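# Re-stand a toppled row of blocks in a row

## Task

Set each block from the row that fell over back up so it rests on one of its long edges, then close them up so neighbouring faces touch, forming a single straight line that contains only those blocks; release them when finished.

## Robot and tools

Robot: two arms, left_arm and right_arm, each with a two-finger parallel gripper and a wrist camera. A fixed overhead camera, cam_high, also watches the table. All images are 504x504 pixels.

Scene frame: origin on the table surface midway between the arms, +x out across the table, +z up, left_arm on the +y side (its base is near y = +0.311 m, right_arm's near y = -0.253 m). The names left and right do not correspond to sides of any image. Each result's state line reports, per arm, end_effector_position (metres, scene frame) and end_effector_quat_wxyz. That position is the spot between the finger pads, roughly 1 cm behind the fingertips, and may be reported slightly wrong at long reach. Gripper axes: fingers point along its +z, and close and open along its y.

Command rows: every row holds 14 numbers, each between -1 and 1. The first seven belong to left_arm, the last seven to right_arm, in the order dx, dy, dz, rx, ry, rz, opening. Both halves must be present even if one arm is idle. dx..rz are an offset, not a pose: they are expressed in that gripper's own axes and measured from where the gripper actually was when the action began (for the first action of a call, the last pose a result reported). A value of 1.0 equals 0.6 m of travel or 180 degrees of turn; rx, ry, rz form a single rotation vector. opening is absolute, not an offset: +1 is fully open (0.094 m) and -1 closed.

execute_actions(actions): a list of up to 15 actions, run in sequence. Each action is a table of up to 15 rows, one row per control step of 1/30 s; a table with fewer rows repeats its final row to fill 15 steps. Every row in an action is relative to that action's starting pose, not to the row before it. An empty list just returns the current state and images. Each step is clipped to at most 70 mm and 16 degrees from the measured pose, so a large offset may need several actions; after an action the arm only continues to its last clipped target. If position and orientation cannot both be met, position wins.

move(target, speed, blocking): target is one 14-number row as above, an offset from the pose in the latest result that showed one. Each gripper follows a straight line to its goal; both arms finish together, in 0.5 to 10 s (cut off at 10 s). speed is the top path speed in m/s, 0.002 to 0.5, default 0.25; rotation is capped at twice that in rad/s. Openings are sent at the start. Paths ignore obstacles and the other arm, and grippers can lag, drift or overshoot speed, mostly near full reach. With blocking=false the call returns after 0.5 s while motion continues; use wait or stop before sending further rows or moves. The result adds a move: line giving the ending (done, off_target, moving, held, fault) and limits (paced = the sent pose was clipped; held = a safety check blocked some steps, after which the arm may surge), plus each gripper's distance from its goal.

wait(seconds): 0 to 10; lets time pass with each arm holding its last command; returns early if a running move ends. stop(): brakes a running move; faster motion needs more room; fingers keep moving. zoom_image(camera, region): camera is cam_high, cam_left_wrist or cam_right_wrist; region is [x0, y0, x1, y1] in that image's pixels, origin top-left, at most 504 by 504. read_manual(section): only "licences"; no motion. finished_scene(scene): ends the current scene, given its number, after the last command has been held; irreversible, reports success.

Result lines: Hand target is where the controller is currently steering each gripper. grip_measured is finger opening on the command scale; the last Joint positions number is opening in metres (each gripper may read up to about 1 mm off). A pose unreachable line means the clearance check altered or blocked that arm's command. FAULT lines mark an arm stop; MOTOR HOT warns from 85 °C, and at 100 °C an OVER-TEMPERATURE FAULT drops that arm until it cools. Joint torques are raw drive outputs, nonzero even without contact, with friction and noise.

Practical points: arms usually settle a centimetre or more low, and repeated zero offsets let them sag; to hold an arm still, first send the offset back to its desired pose, then zeros, raising the aim if it still sits low. To hold a block, command an opening about 0.03 below grip_measured (less for a lighter hold); fingers go to where grip_measured equals the number you send. Per-pad force tops out near 50 to 62 N. Occasional disturbances may tug a held part or shove loose ones. Avoid: knocking or placing anything off the table (fails the task), arms striking or pressing each other, fast contacts, targets set far past a contact point, dropping or slamming blocks, and hard shoves. Open the grippers at the end so the blocks stand free, and check with cameras that they stay upright, touching and in line.

Each tool is called after ">>>" by a JSON object that holds its "op" and its "data", one argument or row to a line.

## Session

>>> {"op": "execute_actions", "data": {
  "actions": []
}}

Scene clock: 0.00 s.
left_arm: end_effector_position=(+0.3014, +0.5936, +0.2170) grip_measured=+1.000 end_effector_quat_wxyz=(+0.074, -0.238, +0.968, -0.021) | right_arm: end_effector_position=(+0.2178, +0.4812, +0.2435) grip_measured=+1.000 end_effector_quat_wxyz=(+0.420, -0.309, +0.788, +0.327)
Joint positions: left_arm=[ 0.76   1.359  1.216 -1.325  0.115  0.318  0.094] | right_arm=[ 1.351  1.861  1.534 -0.135  0.238  0.406  0.094]
Joint velocities: left_arm=[-0.015 -0.015  0.002  0.002  0.037 -0.051  0.   ] | right_arm=[-0.005 -0.005  0.002 -0.027  0.007  0.007  0.   ]
Joint torques (N m, as the arm reports them, + toward a larger angle): no reading
Motor temperatures (°C, as the motors report them): left_arm=[29 29 28 28 27 26] | right_arm=[28 25 26 29 28 28]
Hand target (left_arm): +0.306, +0.598, +0.222; +0.080, -0.237, +0.968, -0.017
Hand target (right_arm): +0.219, +0.487, +0.255; +0.426, -0.305, +0.783, +0.335

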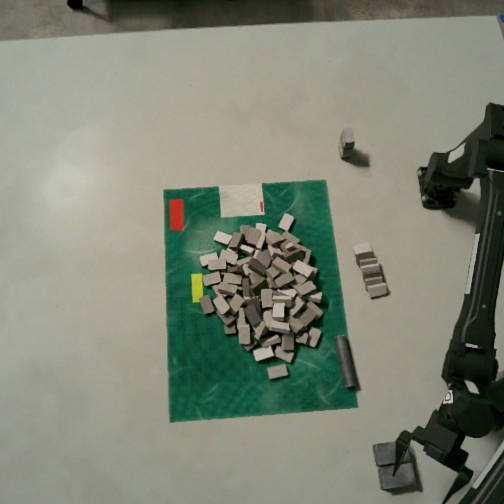

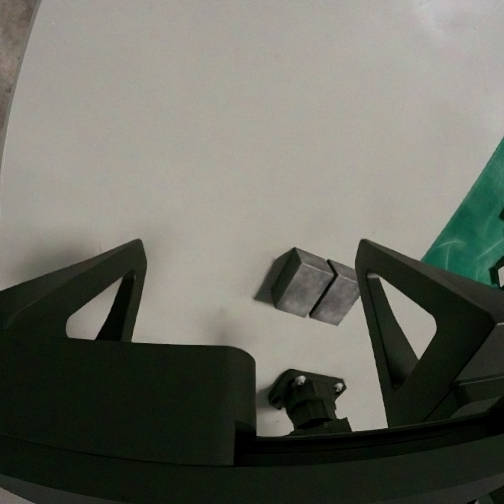

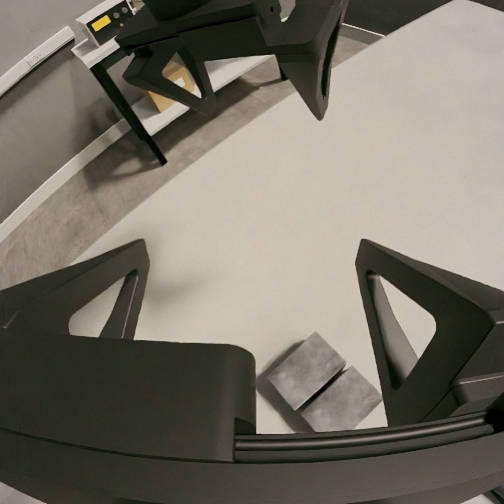

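>>> {"op": "zoom_image", "data": {
  "camera": "cam_high",
  "region": [320, 220, 420, 320]
}}

Region (320, 220, 420, 320) of cam_high's 504x504 image, scaled by 5.040, with more detail than that image has.

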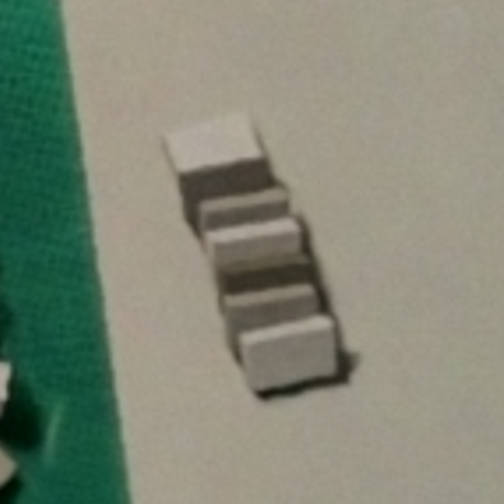

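>>> {"op": "move", "data": {
  "target": [0,0,0,0,0,0,1,0.322,-0.623,-0.65,-0.074,0.363,-0.278,1]
}}

Scene clock: 28.53 s.
left_arm: end_effector_position=(+0.3014, +0.5936, +0.2170) grip_measured=+1.000 end_effector_quat_wxyz=(+0.074, -0.238, +0.968, -0.021) | right_arm: end_effector_position=(+0.2506, -0.0805, +0.1502) grip_measured=+1.000 end_effector_quat_wxyz=(-0.006, +0.758, -0.652, +0.003)
Joint positions: left_arm=[ 0.76   1.359  1.216 -1.325  0.115  0.318  0.094] | right_arm=[ 0.607  1.231  0.928 -1.253  0.003 -1.164  0.094]
Joint velocities: left_arm=[-0.005  0.005 -0.032  0.017 -0.051 -0.051  0.   ] | right_arm=[-0.005  0.005 -0.012  0.002 -0.095  0.007  0.   ]
Joint torques (N m, as the arm reports them, + toward a larger angle): left_arm=[  0.4  -13.86   7.94   0.87   0.02   0.2 ] | right_arm=[  1.15 -10.37   8.04  -0.08   0.03  -0.19]
Motor temperatures (°C, as the motors report them): left_arm=[29 30 36 28 27 26] | right_arm=[28 29 34 29 28 28]
Hand target (left_arm): +0.301, +0.594, +0.217; +0.074, -0.238, +0.968, -0.021
Hand target (right_arm): +0.244, -0.086, +0.149; +0.002, +0.762, -0.648, +0.002
Off the commanded pose (left_arm): 0.000 m, 0 deg.
Off the commanded pose (right_arm): 0.016 m, 1 deg.
move: off_target (right_arm)
camera_calibration (this result's frames):
cam_right_wrist: T_world_to_cam=[[0.989381, 0.145343, 0.000275563, -0.233625], [0.116963, -0.79732, 0.592115, -0.181175], [0.0862792, -0.585795, -0.805854, 0.177996], [0, 0, 0, 1]] pos_world=[0.236978, -0.00623008, 0.25078]

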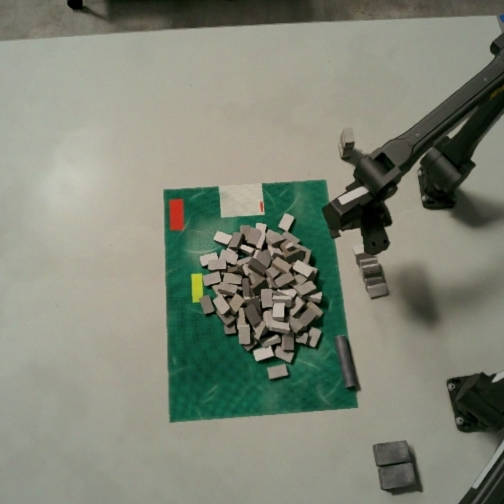

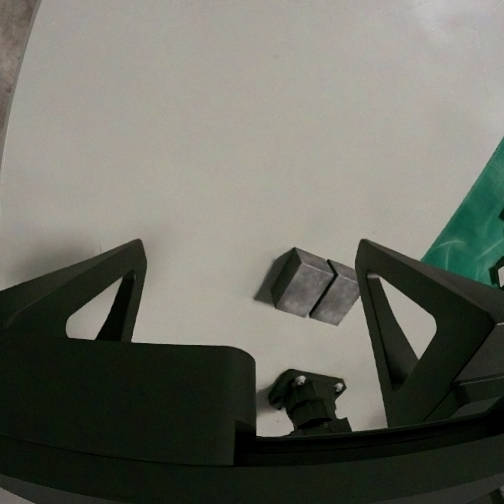

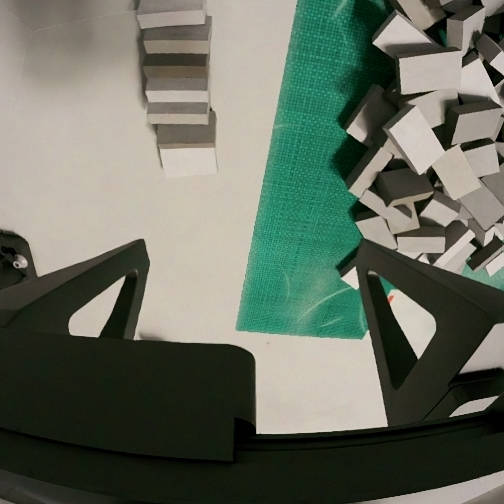

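>>> {"op": "move", "data": {
  "target": [0,0,0,0,0,0,1,0,0.04,0.16,0,0,0,1]
}}

Scene clock: 36.60 s.
left_arm: end_effector_position=(+0.3014, +0.5936, +0.2170) grip_measured=+1.000 end_effector_quat_wxyz=(+0.074, -0.238, +0.968, -0.021) | right_arm: end_effector_position=(+0.2285, -0.0849, +0.0557) grip_measured=+1.000 end_effector_quat_wxyz=(-0.001, +0.759, -0.651, +0.002)
Joint positions: left_arm=[ 0.76   1.359  1.216 -1.325  0.115  0.318  0.094] | right_arm=[ 0.633  1.306  0.717 -0.978  0.003 -1.143  0.094]
Joint velocities: left_arm=[-0.005 -0.005  0.002  0.007 -0.037 -0.022  0.   ] | right_arm=[-0.015 -0.005 -0.002  0.012  0.007  0.051  0.   ]
Joint torques (N m, as the arm reports them, + toward a larger angle): left_arm=[  0.11 -13.81   7.97   0.88   0.05   0.18] | right_arm=[ 1.81 -9.51  7.67  1.2  -0.01 -0.02]
Motor temperatures (°C, as the motors report them): left_arm=[29 30 36 28 27 26] | right_arm=[28 29 33 29 28 28]
Hand target (left_arm): +0.301, +0.594, +0.217; +0.074, -0.238, +0.968, -0.021
Hand target (right_arm): +0.229, -0.082, +0.053; -0.006, +0.758, -0.652, +0.004
Off the commanded pose (left_arm): 0.000 m, 0 deg.
Off the commanded pose (right_arm): 0.002 m, 1 deg.
move: done
camera_calibration (this result's frames):
cam_right_wrist: T_world_to_cam=[[0.988664, 0.149845, -0.00949282, -0.209967], [0.125976, -0.793456, 0.595448, -0.128018], [0.0816927, -0.589894, -0.803338, 0.101685], [0, 0, 0, 1]] pos_world=[0.215407, -0.0101307, 0.155922]

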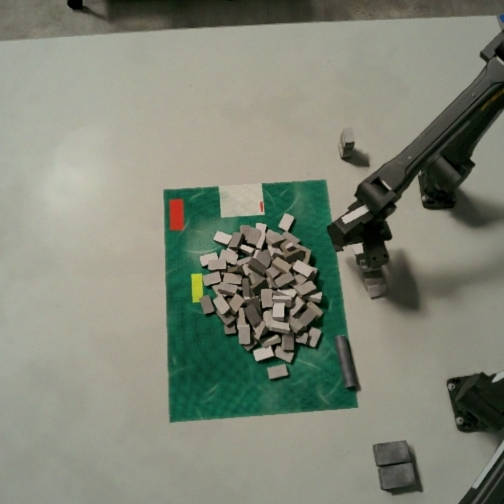

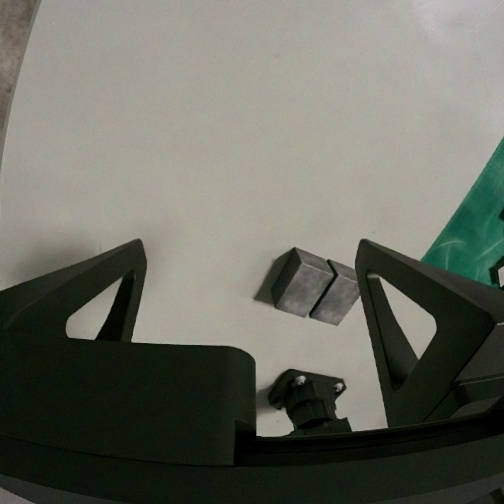

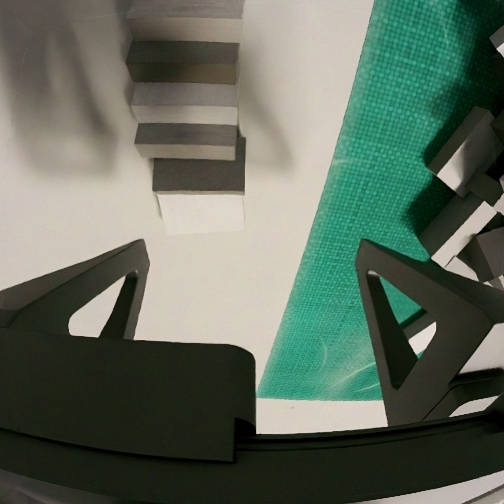

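>>> {"op": "move", "data": {
  "target": [0,0,0,0,0,0,1,0,0.047,0.03,0,-0.25,0,0.6]
}}

>>> {"op": "move", "data": {
  "target": [0,0,0,0,0,0,1,0.027,0,0.027,0,0,0,0.6],
  "speed": 0.05
}}

Scene clock: 46.97 s.
left_arm: end_effector_position=(+0.3014, +0.5936, +0.2170) grip_measured=+1.000 end_effector_quat_wxyz=(+0.074, -0.238, +0.968, -0.021) | right_arm: end_effector_position=(+0.2017, -0.0876, +0.0403) grip_measured=+0.603 end_effector_quat_wxyz=(-0.243, +0.699, -0.604, -0.297)
Joint positions: left_arm=[ 0.76   1.359  1.216 -1.325  0.115  0.318  0.094] | right_arm=[ 0.23   1.319  0.501 -0.747 -0.788 -1.534  0.075]
Joint velocities: left_arm=[-0.044 -0.024 -0.002 -0.002 -0.022 -0.066  0.   ] | right_arm=[ 0.005  0.005  0.012  0.002  0.037 -0.022 -0.001]
Joint torques (N m, as the arm reports them, + toward a larger angle): left_arm=[ -0.13 -13.85   8.01   0.86   0.03   0.17] | right_arm=[ 0.33 -7.49  5.62  0.74 -0.61 -0.21]
Motor temperatures (°C, as the motors report them): left_arm=[29 30 37 28 27 26] | right_arm=[28 28 32 29 28 28]
Hand target (left_arm): +0.301, +0.594, +0.217; +0.074, -0.238, +0.968, -0.021
Hand target (right_arm): +0.201, -0.089, +0.036; -0.246, +0.700, -0.601, -0.296
Off the commanded pose (left_arm): 0.000 m, 0 deg.
Off the commanded pose (right_arm): 0.003 m, 1 deg.
move: done
camera_calibration (this result's frames):
cam_right_wrist: T_world_to_cam=[[0.986557, 0.160325, -0.0316359, -0.181028], [0.153861, -0.976525, -0.150753, -0.109171], [-0.0550627, 0.143859, -0.988065, 0.189293], [0, 0, 0, 1]] pos_world=[0.205815, -0.104816, 0.164849]

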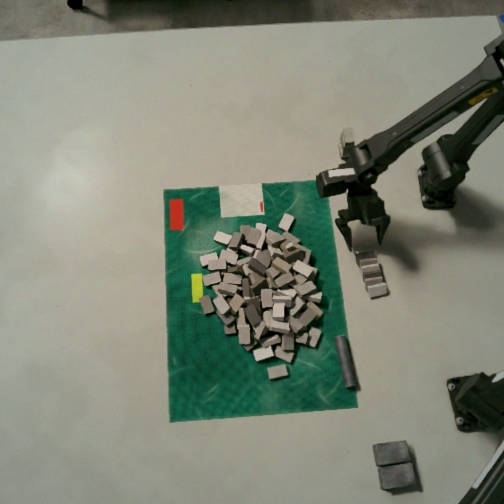

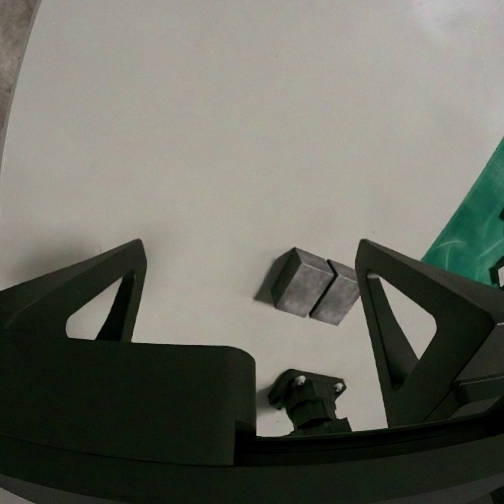

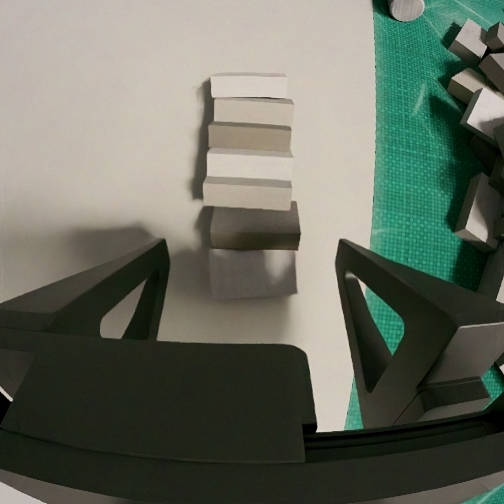

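Scene clock: 47.73 s.
left_arm: end_effector_position=(+0.3014, +0.5936, +0.2170) grip_measured=+1.000 end_effector_quat_wxyz=(+0.074, -0.238, +0.968, -0.021) | right_arm: end_effector_position=(+0.2044, -0.0871, +0.0219) grip_measured=+0.603 end_effector_quat_wxyz=(-0.244, +0.699, -0.603, -0.297)
Joint positions: left_arm=[ 0.76   1.359  1.216 -1.325  0.115  0.318  0.094] | right_arm=[ 0.23   1.383  0.488 -0.666 -0.788 -1.534  0.075]
Joint velocities: left_arm=[-0.005  0.005 -0.007  0.022 -0.037  0.007  0.   ] | right_arm=[-0.015 -0.005  0.007  0.002  0.007  0.007  0.001]
Joint torques (N m, as the arm reports them, + toward a larger angle): left_arm=[  0.03 -13.93   7.97   0.85   0.05   0.2 ] | right_arm=[ 1.35 -7.49  5.11  1.29 -0.51 -0.11]
Motor temperatures (°C, as the motors report them): left_arm=[29 30 37 28 27 26] | right_arm=[28 28 32 29 28 28]
Hand target (left_arm): +0.301, +0.594, +0.217; +0.074, -0.238, +0.968, -0.021
Hand target (right_arm): +0.202, -0.087, +0.017; -0.243, +0.699, -0.604, -0.297
Off the commanded pose (left_arm): 0.000 m, 0 deg.
Off the commanded pose (right_arm): 0.005 m, 0 deg.
move: done
camera_calibration (this result's frames):
cam_right_wrist: T_world_to_cam=[[0.986637, 0.16034, -0.0289672, -0.184379], [0.154257, -0.976453, -0.150814, -0.11196], [-0.0524666, 0.14433, -0.988138, 0.170677], [0, 0, 0, 1]] pos_world=[0.20814, -0.104394, 0.146427]

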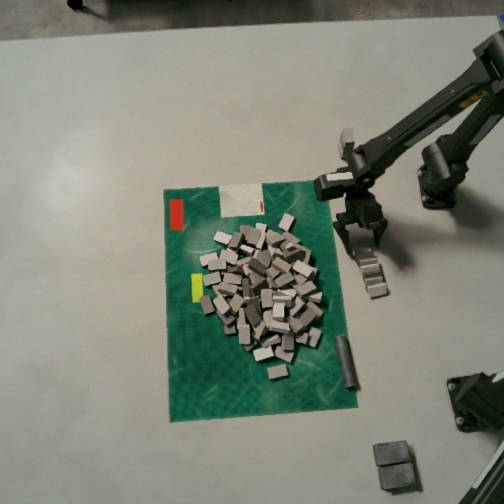

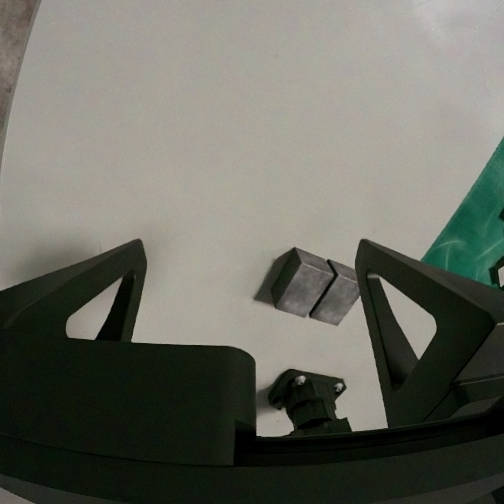

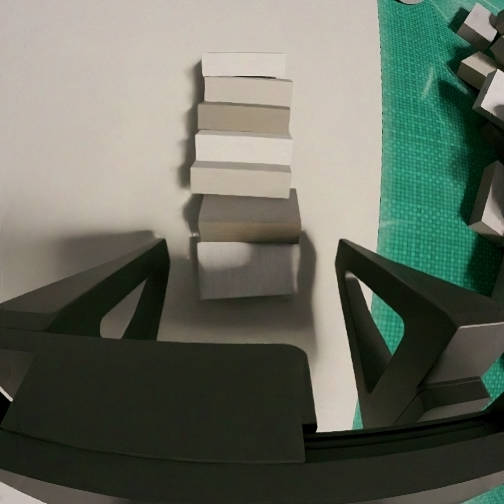

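>>> {"op": "move", "data": {
  "target": [0,0,0,0,0,0,1,0.024,0.004,0.004,0,0,0,0.6],
  "speed": 0.05
}}

>>> {"op": "move", "data": {
  "target": [0,0,0,0,0,0,1,0,0,0,0,0,0,-0.15]
}}

Scene clock: 53.27 s.
left_arm: end_effector_position=(+0.3014, +0.5936, +0.2170) grip_measured=+1.000 end_effector_quat_wxyz=(+0.074, -0.238, +0.968, -0.021) | right_arm: end_effector_position=(+0.2052, -0.0934, +0.0152) grip_measured=+0.603 end_effector_quat_wxyz=(-0.242, +0.698, -0.604, -0.298)
Joint positions: left_arm=[ 0.76   1.359  1.216 -1.325  0.115  0.318  0.094] | right_arm=[ 0.206  1.412  0.488 -0.666 -0.788 -1.568  0.075]
Joint velocities: left_arm=[ 0.005 -0.015 -0.012 -0.002  0.037  0.125  0.   ] | right_arm=[-0.005  0.005 -0.002 -0.002  0.037  0.037 -0.001]
Joint torques (N m, as the arm reports them, + toward a larger angle): left_arm=[ -0.05 -13.74   8.02   0.99   0.03   0.19] | right_arm=[-0.22 -7.48  4.47  1.02 -0.47 -0.18]
Motor temperatures (°C, as the motors report them): left_arm=[29 30 37 28 27 26] | right_arm=[28 27 31 29 28 28]
Hand target (left_arm): +0.301, +0.594, +0.217; +0.074, -0.238, +0.968, -0.021
Hand target (right_arm): +0.203, -0.096, +0.010; -0.244, +0.699, -0.603, -0.297
Off the commanded pose (left_arm): 0.000 m, 0 deg.
Off the commanded pose (right_arm): 0.006 m, 0 deg.
move: done
camera_calibration (this result's frames):
cam_right_wrist: T_world_to_cam=[[0.9867, 0.158944, -0.0340447, -0.184485], [0.152139, -0.976775, -0.150881, -0.118863], [-0.0572356, 0.143695, -0.987966, 0.165911], [0, 0, 0, 1]] pos_world=[0.209612, -0.11062, 0.139699]

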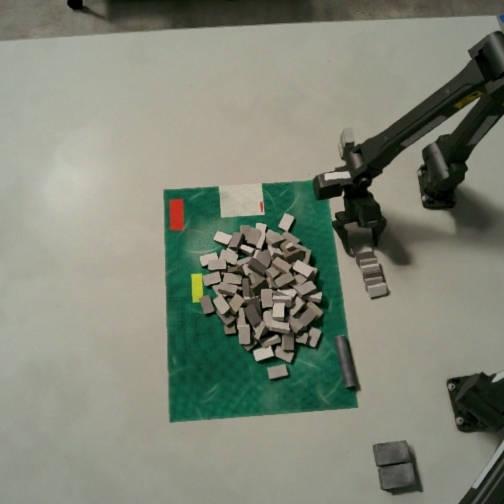

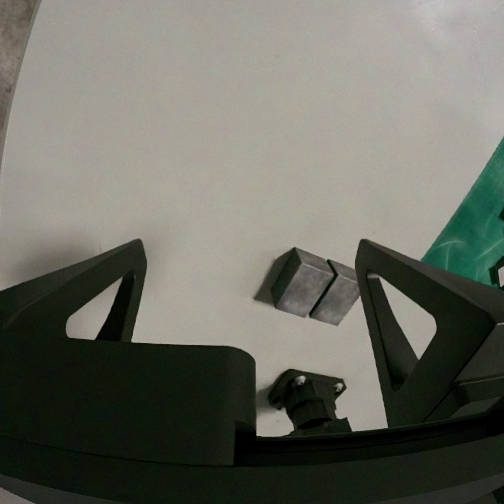

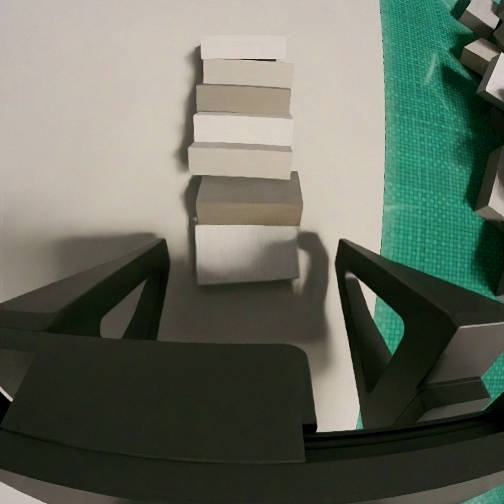

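Scene clock: 53.77 s.
left_arm: end_effector_position=(+0.3014, +0.5936, +0.2170) grip_measured=+1.000 end_effector_quat_wxyz=(+0.074, -0.238, +0.968, -0.021) | right_arm: end_effector_position=(+0.2053, -0.0935, +0.0151) grip_measured=-0.103 end_effector_quat_wxyz=(-0.242, +0.698, -0.604, -0.298)
Joint positions: left_arm=[ 0.76   1.359  1.216 -1.325  0.115  0.318  0.094] | right_arm=[ 0.206  1.412  0.488 -0.666 -0.788 -1.568  0.042]
Joint velocities: left_arm=[-0.005 -0.015 -0.002  0.007  0.022 -0.051  0.   ] | right_arm=[-0.015  0.005  0.007 -0.007 -0.051  0.037  0.001]
Joint torques (N m, as the arm reports them, + toward a larger angle): left_arm=[  0.21 -13.67   8.01   0.93   0.04   0.16] | right_arm=[ 1.   -8.94  5.83  0.23 -0.52 -0.1 ]
Motor temperatures (°C, as the motors report them): left_arm=[29 30 37 28 27 26] | right_arm=[28 27 31 29 28 28]
Hand target (left_arm): +0.301, +0.594, +0.217; +0.074, -0.238, +0.968, -0.021
Hand target (right_arm): +0.205, -0.093, +0.015; -0.242, +0.698, -0.605, -0.298
Off the commanded pose (left_arm): 0.000 m, 0 deg.
Off the commanded pose (right_arm): 0.000 m, 0 deg.
move: done
camera_calibration (this result's frames):
cam_right_wrist: T_world_to_cam=[[0.986701, 0.158939, -0.0340465, -0.184487], [0.152155, -0.97683, -0.150504, -0.11893], [-0.0571786, 0.143322, -0.988023, 0.165826], [0, 0, 0, 1]] pos_world=[0.209611, -0.110619, 0.139659]

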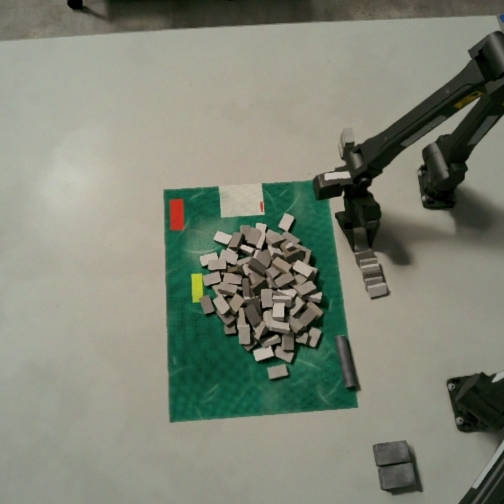

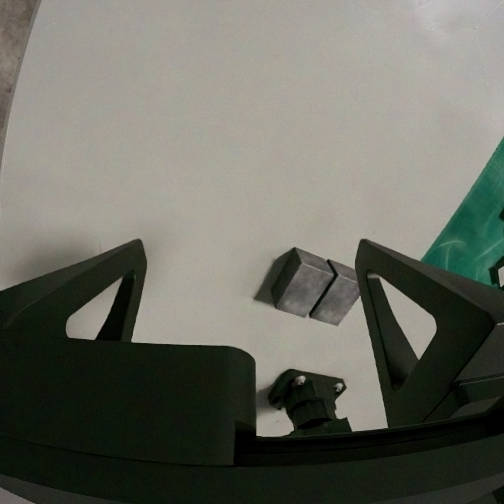

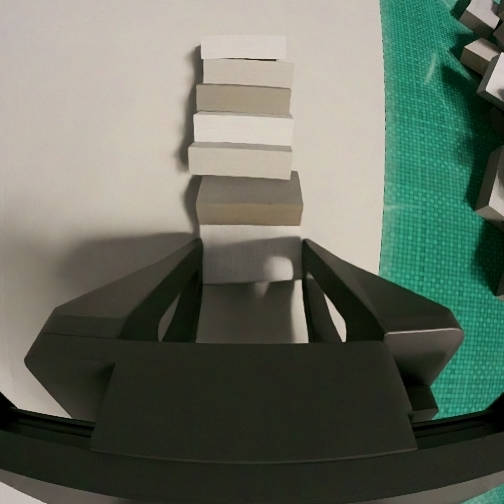

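>>> {"op": "move", "data": {
  "target": [0.535,-0.683,0.228,0,0,0.605,-0.5,0,0,0,0,0,0,-0.15]
}}

Scene clock: 64.77 s.
left_arm: end_effector_position=(+0.2123, +0.1036, +0.0559) grip_measured=-0.498 end_effector_quat_wxyz=(+0.035, +0.643, +0.763, +0.056) | right_arm: end_effector_position=(+0.2053, -0.0935, +0.0151) grip_measured=-0.103 end_effector_quat_wxyz=(-0.242, +0.698, -0.604, -0.298)
Joint positions: left_arm=[-0.891  1.24   0.656 -0.934 -0.12   0.558  0.024] | right_arm=[ 0.206  1.412  0.488 -0.666 -0.788 -1.568  0.042]
Joint velocities: left_arm=[-0.005  0.005 -0.012  0.007 -0.007 -0.007  0.   ] | right_arm=[ 0.005 -0.024  0.002 -0.002 -0.037 -0.022 -0.   ]
Joint torques (N m, as the arm reports them, + toward a larger angle): left_arm=[-0.82 -8.05  9.89  1.37 -0.34  0.28] | right_arm=[ 1.28 -9.11  5.45  0.26 -0.47 -0.09]
Motor temperatures (°C, as the motors report them): left_arm=[29 30 37 28 27 26] | right_arm=[28 27 31 29 28 28]
Hand target (left_arm): +0.226, +0.085, +0.067; +0.055, +0.650, +0.756, +0.055
Hand target (right_arm): +0.205, -0.093, +0.015; -0.242, +0.698, -0.604, -0.298
Off the commanded pose (left_arm): 0.032 m, 3 deg.
Off the commanded pose (right_arm): 0.000 m, 0 deg.
move: off_target (left_arm)
camera_calibration (this result's frames):
cam_left_wrist: T_world_to_cam=[[-0.976209, -0.172155, -0.131825, 0.232861], [-0.216828, 0.772137, 0.59732, -0.0641592], [-0.0010445, 0.611692, -0.791095, 0.100543], [0, 0, 0, 1]] pos_world=[0.213515, 0.0281265, 0.14856]
cam_right_wrist: T_world_to_cam=[[0.986701, 0.158939, -0.0340465, -0.184487], [0.152155, -0.97683, -0.150504, -0.11893], [-0.0571786, 0.143322, -0.988023, 0.165826], [0, 0, 0, 1]] pos_world=[0.209611, -0.110619, 0.139659]

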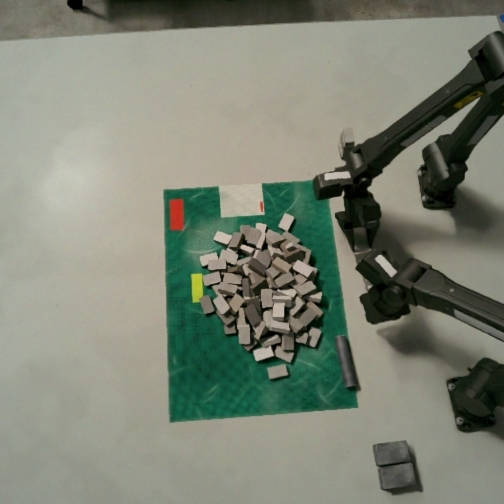

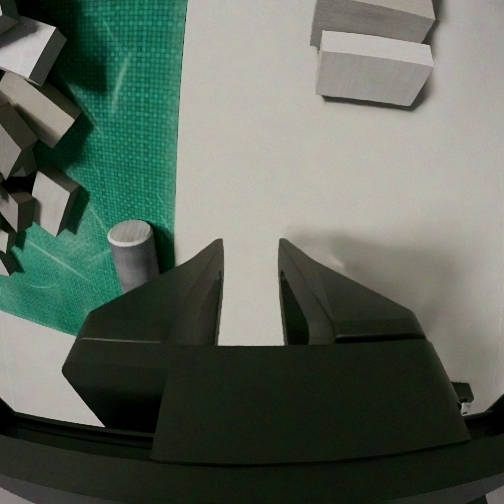

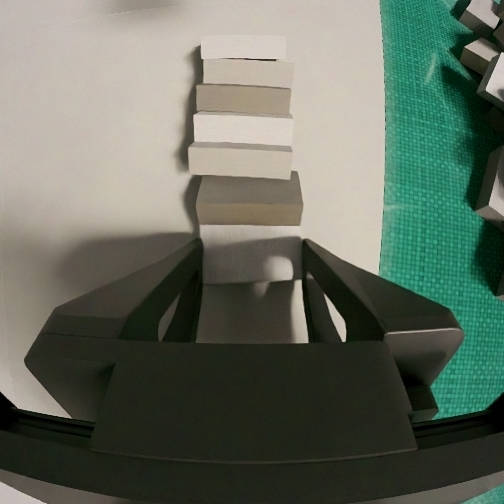

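>>> {"op": "move", "data": {
  "target": [-0.05,-0.05,0.03,0.042,-0.25,0,-0.5,0,0,0,0,0,0,-0.15]
}}

Scene clock: 73.17 s.
left_arm: end_effector_position=(+0.1894, +0.0650, +0.0403) grip_measured=-0.498 end_effector_quat_wxyz=(+0.283, +0.618, +0.691, -0.247) | right_arm: end_effector_position=(+0.2053, -0.0935, +0.0151) grip_measured=-0.103 end_effector_quat_wxyz=(-0.242, +0.698, -0.604, -0.298)
Joint positions: left_arm=[-0.677  1.085  0.293 -0.192  0.531  0.665  0.024] | right_arm=[ 0.206  1.412  0.488 -0.666 -0.788 -1.568  0.042]
Joint velocities: left_arm=[-0.005 -0.005 -0.007  0.012 -0.022 -0.051 -0.001] | right_arm=[ 0.005 -0.005 -0.002  0.002  0.022  0.022 -0.002]
Joint torques (N m, as the arm reports them, + toward a larger angle): left_arm=[ 1.17 -4.17  5.6   2.64  0.52  0.27] | right_arm=[ 0.87 -9.09  5.8   0.33 -0.52 -0.09]
Motor temperatures (°C, as the motors report them): left_arm=[29 30 38 28 27 26] | right_arm=[28 27 30 29 28 28]
Hand target (left_arm): +0.189, +0.069, +0.034; +0.281, +0.615, +0.694, -0.246
Hand target (right_arm): +0.205, -0.093, +0.015; -0.242, +0.698, -0.604, -0.298
Off the commanded pose (left_arm): 0.008 m, 1 deg.
Off the commanded pose (right_arm): 0.000 m, 0 deg.
move: done
camera_calibration (this result's frames):
cam_left_wrist: T_world_to_cam=[[-0.992775, -0.119709, -0.00823038, 0.196556], [-0.117356, 0.982978, -0.141357, -0.0327874], [0.025012, -0.13937, -0.989924, 0.163606], [0, 0, 0, 1]] pos_world=[0.187196, 0.0785608, 0.158941]
cam_right_wrist: T_world_to_cam=[[0.986701, 0.158939, -0.0340465, -0.184487], [0.152155, -0.97683, -0.150504, -0.11893], [-0.0571786, 0.143322, -0.988023, 0.165826], [0, 0, 0, 1]] pos_world=[0.209611, -0.110619, 0.139659]

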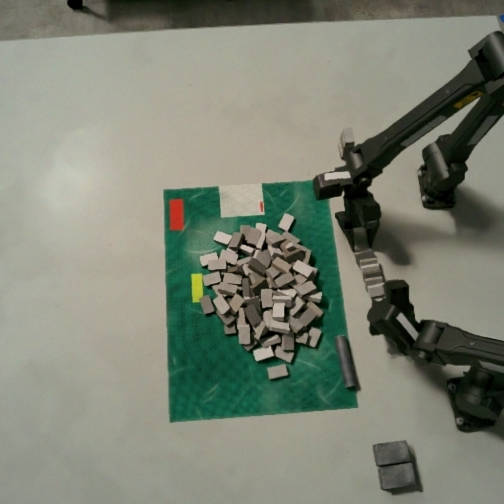

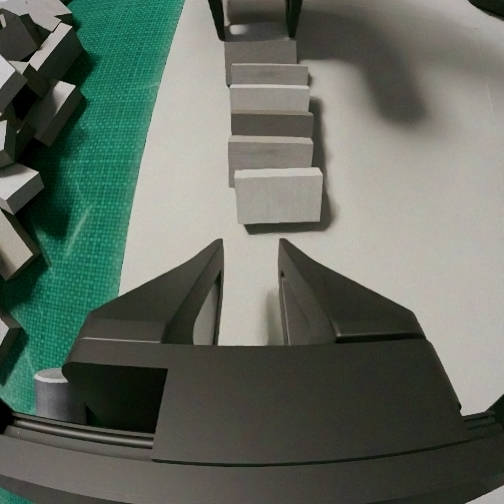

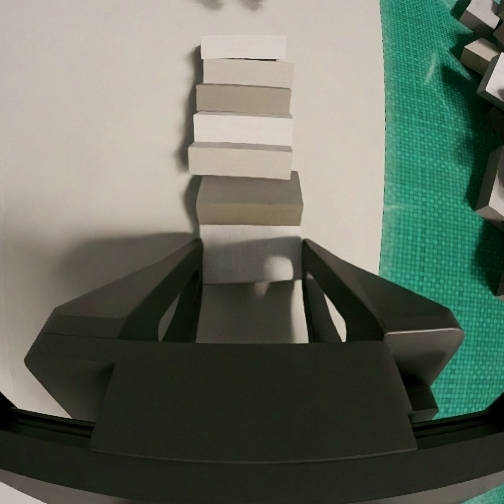

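>>> {"op": "move", "data": {
  "target": [0.03,-0.022,0.04,0,0,0,-0.5,0,0,0,0,0,0,-0.15],
  "speed": 0.05
}}

>>> {"op": "move", "data": {
  "target": [0,0,0,0,0,0,-0.5,-0.024,0,0,0,0.25,0,-0.15],
  "speed": 0.1
}}

Scene clock: 79.73 s.
left_arm: end_effector_position=(+0.1832, +0.0600, +0.0170) grip_measured=-0.498 end_effector_quat_wxyz=(+0.291, +0.619, +0.688, -0.244) | right_arm: end_effector_position=(+0.2053, -0.0935, +0.0151) grip_measured=-0.103 end_effector_quat_wxyz=(-0.242, +0.698, -0.604, -0.298)
Joint positions: left_arm=[-0.716  1.179  0.246 -0.018  0.505  0.63   0.024] | right_arm=[ 0.206  1.412  0.488 -0.666 -0.788 -1.568  0.042]
Joint velocities: left_arm=[ 0.005 -0.005  0.017  0.022 -0.007  0.007 -0.   ] | right_arm=[-0.015 -0.015 -0.007  0.012  0.051 -0.051 -0.001]
Joint torques (N m, as the arm reports them, + toward a larger angle): left_arm=[-0.78 -4.66  4.8   2.57  0.1   0.01] | right_arm=[ 1.22 -8.38  5.96  0.   -0.5  -0.14]
Motor temperatures (°C, as the motors report them): left_arm=[29 29 37 28 27 26] | right_arm=[28 27 30 29 28 28]
Hand target (left_arm): +0.177, +0.060, +0.011; +0.283, +0.618, +0.691, -0.246
Hand target (right_arm): +0.205, -0.093, +0.015; -0.242, +0.698, -0.604, -0.298
Off the commanded pose (left_arm): 0.009 m, 1 deg.
Off the commanded pose (right_arm): 0.000 m, 0 deg.
move: done
camera_calibration (this result's frames):
cam_left_wrist: T_world_to_cam=[[-0.992455, -0.120446, -0.0229163, 0.189833], [-0.115717, 0.981953, -0.149595, -0.0320558], [0.0405208, -0.145815, -0.988482, 0.137587], [0, 0, 0, 1]] pos_world=[0.179116, 0.0744039, 0.135557]
cam_right_wrist: T_world_to_cam=[[0.986701, 0.158939, -0.0340465, -0.184487], [0.152155, -0.97683, -0.150504, -0.11893], [-0.0571786, 0.143322, -0.988023, 0.165826], [0, 0, 0, 1]] pos_world=[0.209611, -0.110619, 0.139659]

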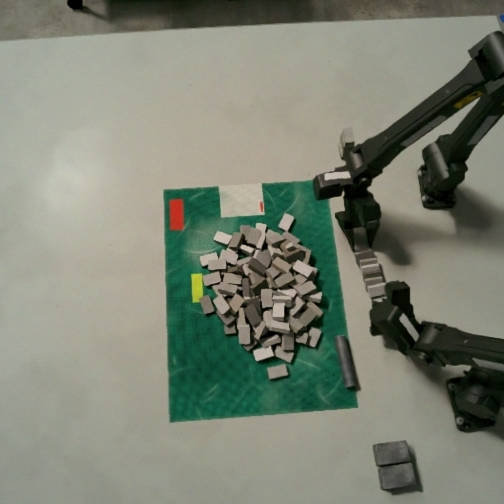

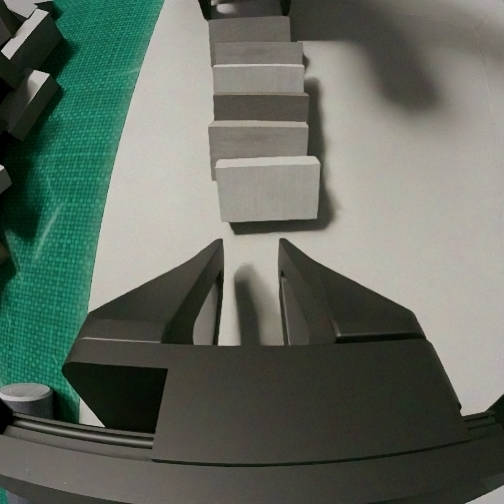

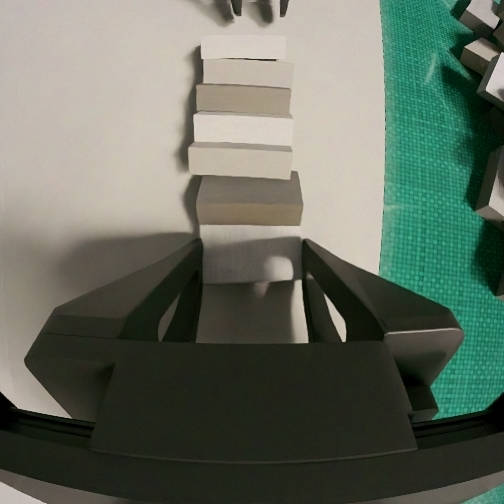

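Scene clock: 83.97 s.
left_arm: end_effector_position=(+0.1832, +0.0600, +0.0170) grip_measured=-0.498 end_effector_quat_wxyz=(+0.291, +0.619, +0.688, -0.244) | right_arm: end_effector_position=(+0.2009, -0.0870, +0.0253) grip_measured=-0.103 end_effector_quat_wxyz=(-0.008, +0.761, -0.649, +0.001)
Joint positions: left_arm=[-0.716  1.179  0.246 -0.018  0.505  0.63   0.024] | right_arm=[ 0.677  1.293  0.607 -0.868 -0.002 -1.102  0.042]
Joint velocities: left_arm=[ 0.005 -0.005  0.002  0.002 -0.095  0.037 -0.001] | right_arm=[ 0.005 -0.015  0.012  0.017  0.022  0.066  0.   ]
Joint torques (N m, as the arm reports them, + toward a larger angle): left_arm=[ 0.08 -6.22  5.7   1.79  0.31  0.17] | right_arm=[ 1.94 -6.79 10.09 -0.76  0.12  0.  ]
Motor temperatures (°C, as the motors report them): left_arm=[29 29 37 28 27 26] | right_arm=[28 27 31 29 28 28]
Hand target (left_arm): +0.183, +0.060, +0.017; +0.291, +0.619, +0.688, -0.244
Hand target (right_arm): +0.204, -0.084, +0.027; +0.003, +0.758, -0.652, +0.000
Off the commanded pose (left_arm): 0.000 m, 0 deg.
Off the commanded pose (right_arm): 0.005 m, 2 deg.
move: done
camera_calibration (this result's frames):
cam_left_wrist: T_world_to_cam=[[-0.992455, -0.120446, -0.0229163, 0.189833], [-0.115717, 0.981953, -0.149595, -0.0320558], [0.0405208, -0.145815, -0.988482, 0.137587], [0, 0, 0, 1]] pos_world=[0.179116, 0.0744039, 0.135557]
cam_right_wrist: T_world_to_cam=[[0.987997, 0.154474, -0.000149165, -0.182412], [0.125143, -0.799836, 0.587028, -0.108232], [0.0905613, -0.580001, -0.809566, 0.0775821], [0, 0, 0, 1]] pos_world=[0.186741, -0.0133919, 0.126316]

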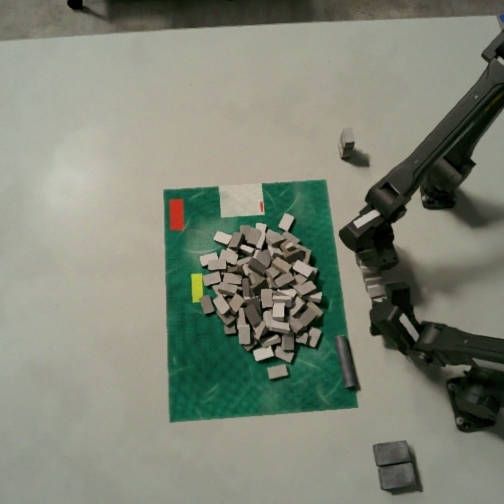

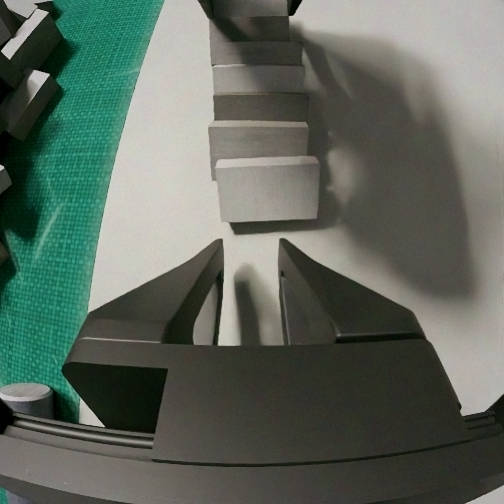

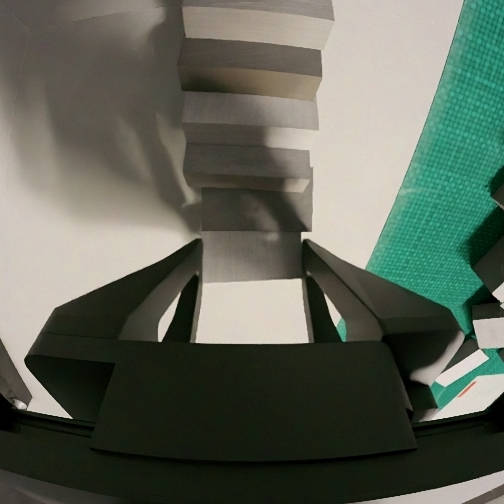

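>>> {"op": "move", "data": {
  "target": [-0.028,-0.012,0.032,0,0,0,-0.5,0,0,0,0,0,0,-0.15],
  "speed": 0.03
}}

>>> {"op": "move", "data": {
  "target": [0,0,0,0,0,0,-0.5,-0.03,0,-0.01,0,0,0,-0.108],
  "speed": 0.02
}}

Scene clock: 91.17 s.
left_arm: end_effector_position=(+0.1736, +0.0457, +0.0111) grip_measured=-0.498 end_effector_quat_wxyz=(+0.285, +0.620, +0.690, -0.240) | right_arm: end_effector_position=(+0.2009, -0.0870, +0.0253) grip_measured=-0.103 end_effector_quat_wxyz=(-0.008, +0.760, -0.650, +0.001)
Joint positions: left_arm=[-0.801  1.214  0.246  0.039  0.449  0.557  0.024] | right_arm=[ 0.677  1.293  0.607 -0.868 -0.002 -1.1    0.042]
Joint velocities: left_arm=[-0.015 -0.015  0.002 -0.002  0.007 -0.095  0.001] | right_arm=[ 0.005  0.005  0.012 -0.002  0.007  0.007 -0.001]
Joint torques (N m, as the arm reports them, + toward a larger angle): left_arm=[-1.46 -4.55  7.11  2.6   0.05  0.04] | right_arm=[ 0.64 -8.93  7.6   0.57 -0.08 -0.1 ]
Motor temperatures (°C, as the motors report them): left_arm=[29 29 36 28 27 26] | right_arm=[28 27 32 29 28 28]
Hand target (left_arm): +0.179, +0.035, +0.016; +0.291, +0.619, +0.688, -0.244
Hand target (right_arm): +0.201, -0.087, +0.025; -0.008, +0.761, -0.649, +0.001
Off the commanded pose (left_arm): 0.014 m, 1 deg.
Off the commanded pose (right_arm): 0.000 m, 0 deg.
move: off_target (left_arm)
camera_calibration (this result's frames):
cam_left_wrist: T_world_to_cam=[[-0.992477, -0.120758, -0.0201767, 0.178411], [-0.116948, 0.983831, -0.135644, -0.0199785], [0.0362306, -0.132264, -0.990552, 0.13018], [0, 0, 0, 1]] pos_world=[0.170016, 0.058418, 0.129839]
cam_right_wrist: T_world_to_cam=[[0.988348, 0.152213, -0.000170483, -0.182678], [0.123328, -0.800136, 0.587004, -0.107892], [0.0892129, -0.580185, -0.809584, 0.0778375], [0, 0, 0, 1]] pos_world=[0.186912, -0.0133624, 0.126318]

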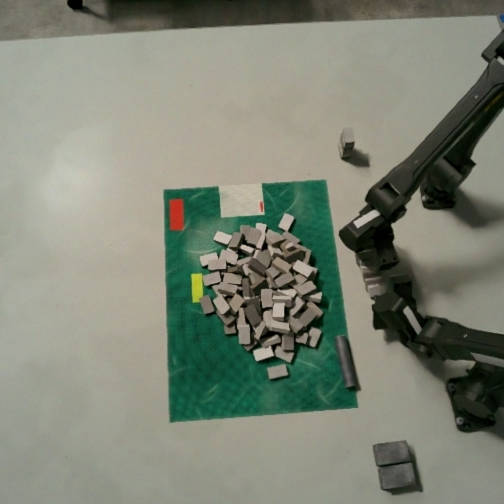

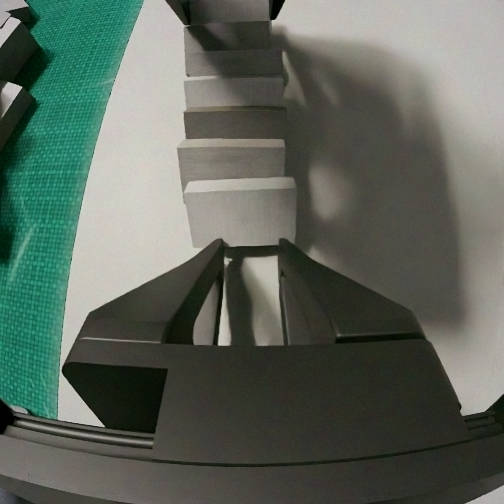

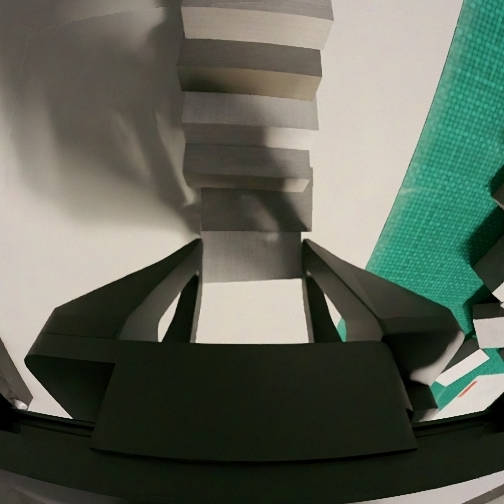

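Scene clock: 92.33 s.
left_arm: end_effector_position=(+0.1736, +0.0457, +0.0111) grip_measured=-0.498 end_effector_quat_wxyz=(+0.285, +0.620, +0.691, -0.241) | right_arm: end_effector_position=(+0.1973, -0.0821, +0.0253) grip_measured=-0.094 end_effector_quat_wxyz=(-0.006, +0.755, -0.656, +0.010)
Joint positions: left_arm=[-0.801  1.214  0.246  0.039  0.449  0.556  0.024] | right_arm=[ 0.71   1.293  0.607 -0.868  0.016 -1.052  0.043]
Joint velocities: left_arm=[-0.015  0.015 -0.027 -0.027 -0.022  0.037  0.001] | right_arm=[-0.005 -0.005 -0.012  0.002  0.051  0.11  -0.   ]
Joint torques (N m, as the arm reports them, + toward a larger angle): left_arm=[ 0.11 -6.81  5.44  1.78  0.25  0.17] | right_arm=[ 2.56 -8.15 10.34 -0.2  -0.59 -0.05]
Motor temperatures (°C, as the motors report them): left_arm=[29 29 36 28 27 26] | right_arm=[28 27 32 29 28 28]
Hand target (left_arm): +0.174, +0.046, +0.011; +0.285, +0.620, +0.690, -0.241
Hand target (right_arm): +0.198, -0.070, +0.032; -0.008, +0.760, -0.650, +0.001
Off the commanded pose (left_arm): 0.000 m, 0 deg.
Off the commanded pose (right_arm): 0.014 m, 1 deg.
move: off_target (right_arm)
camera_calibration (this result's frames):
cam_left_wrist: T_world_to_cam=[[-0.992449, -0.121032, -0.0199127, 0.178415], [-0.117255, 0.983794, -0.135649, -0.0199235], [0.0360079, -0.13229, -0.990557, 0.130219], [0, 0, 0, 1]] pos_world=[0.170043, 0.0584214, 0.12984]
cam_right_wrist: T_world_to_cam=[[0.990601, 0.136504, 0.00869002, -0.18183], [0.104094, -0.793571, 0.599508, -0.0995368], [0.0887312, -0.592968, -0.800322, 0.0798217], [0, 0, 0, 1]] pos_world=[0.183399, -0.00683733, 0.125136]

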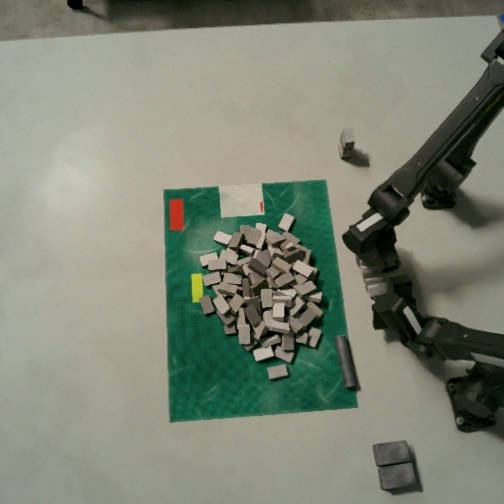

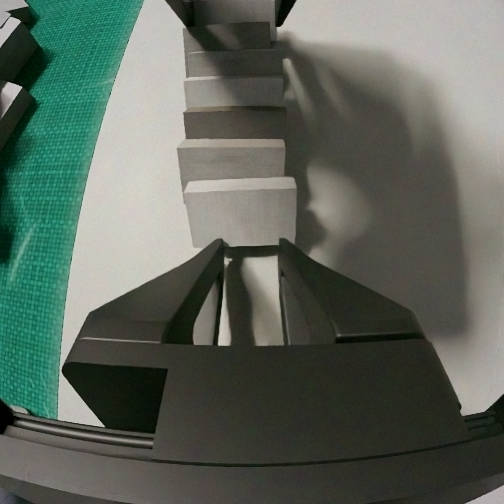

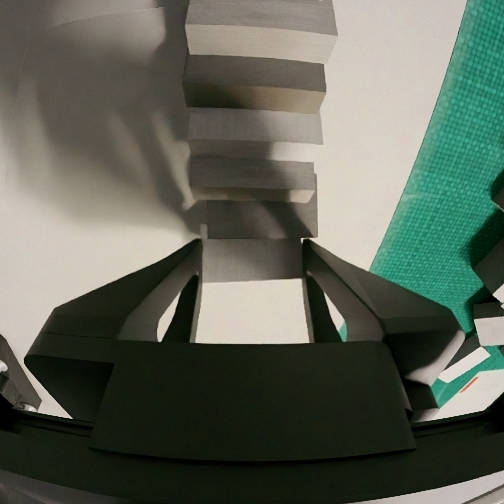

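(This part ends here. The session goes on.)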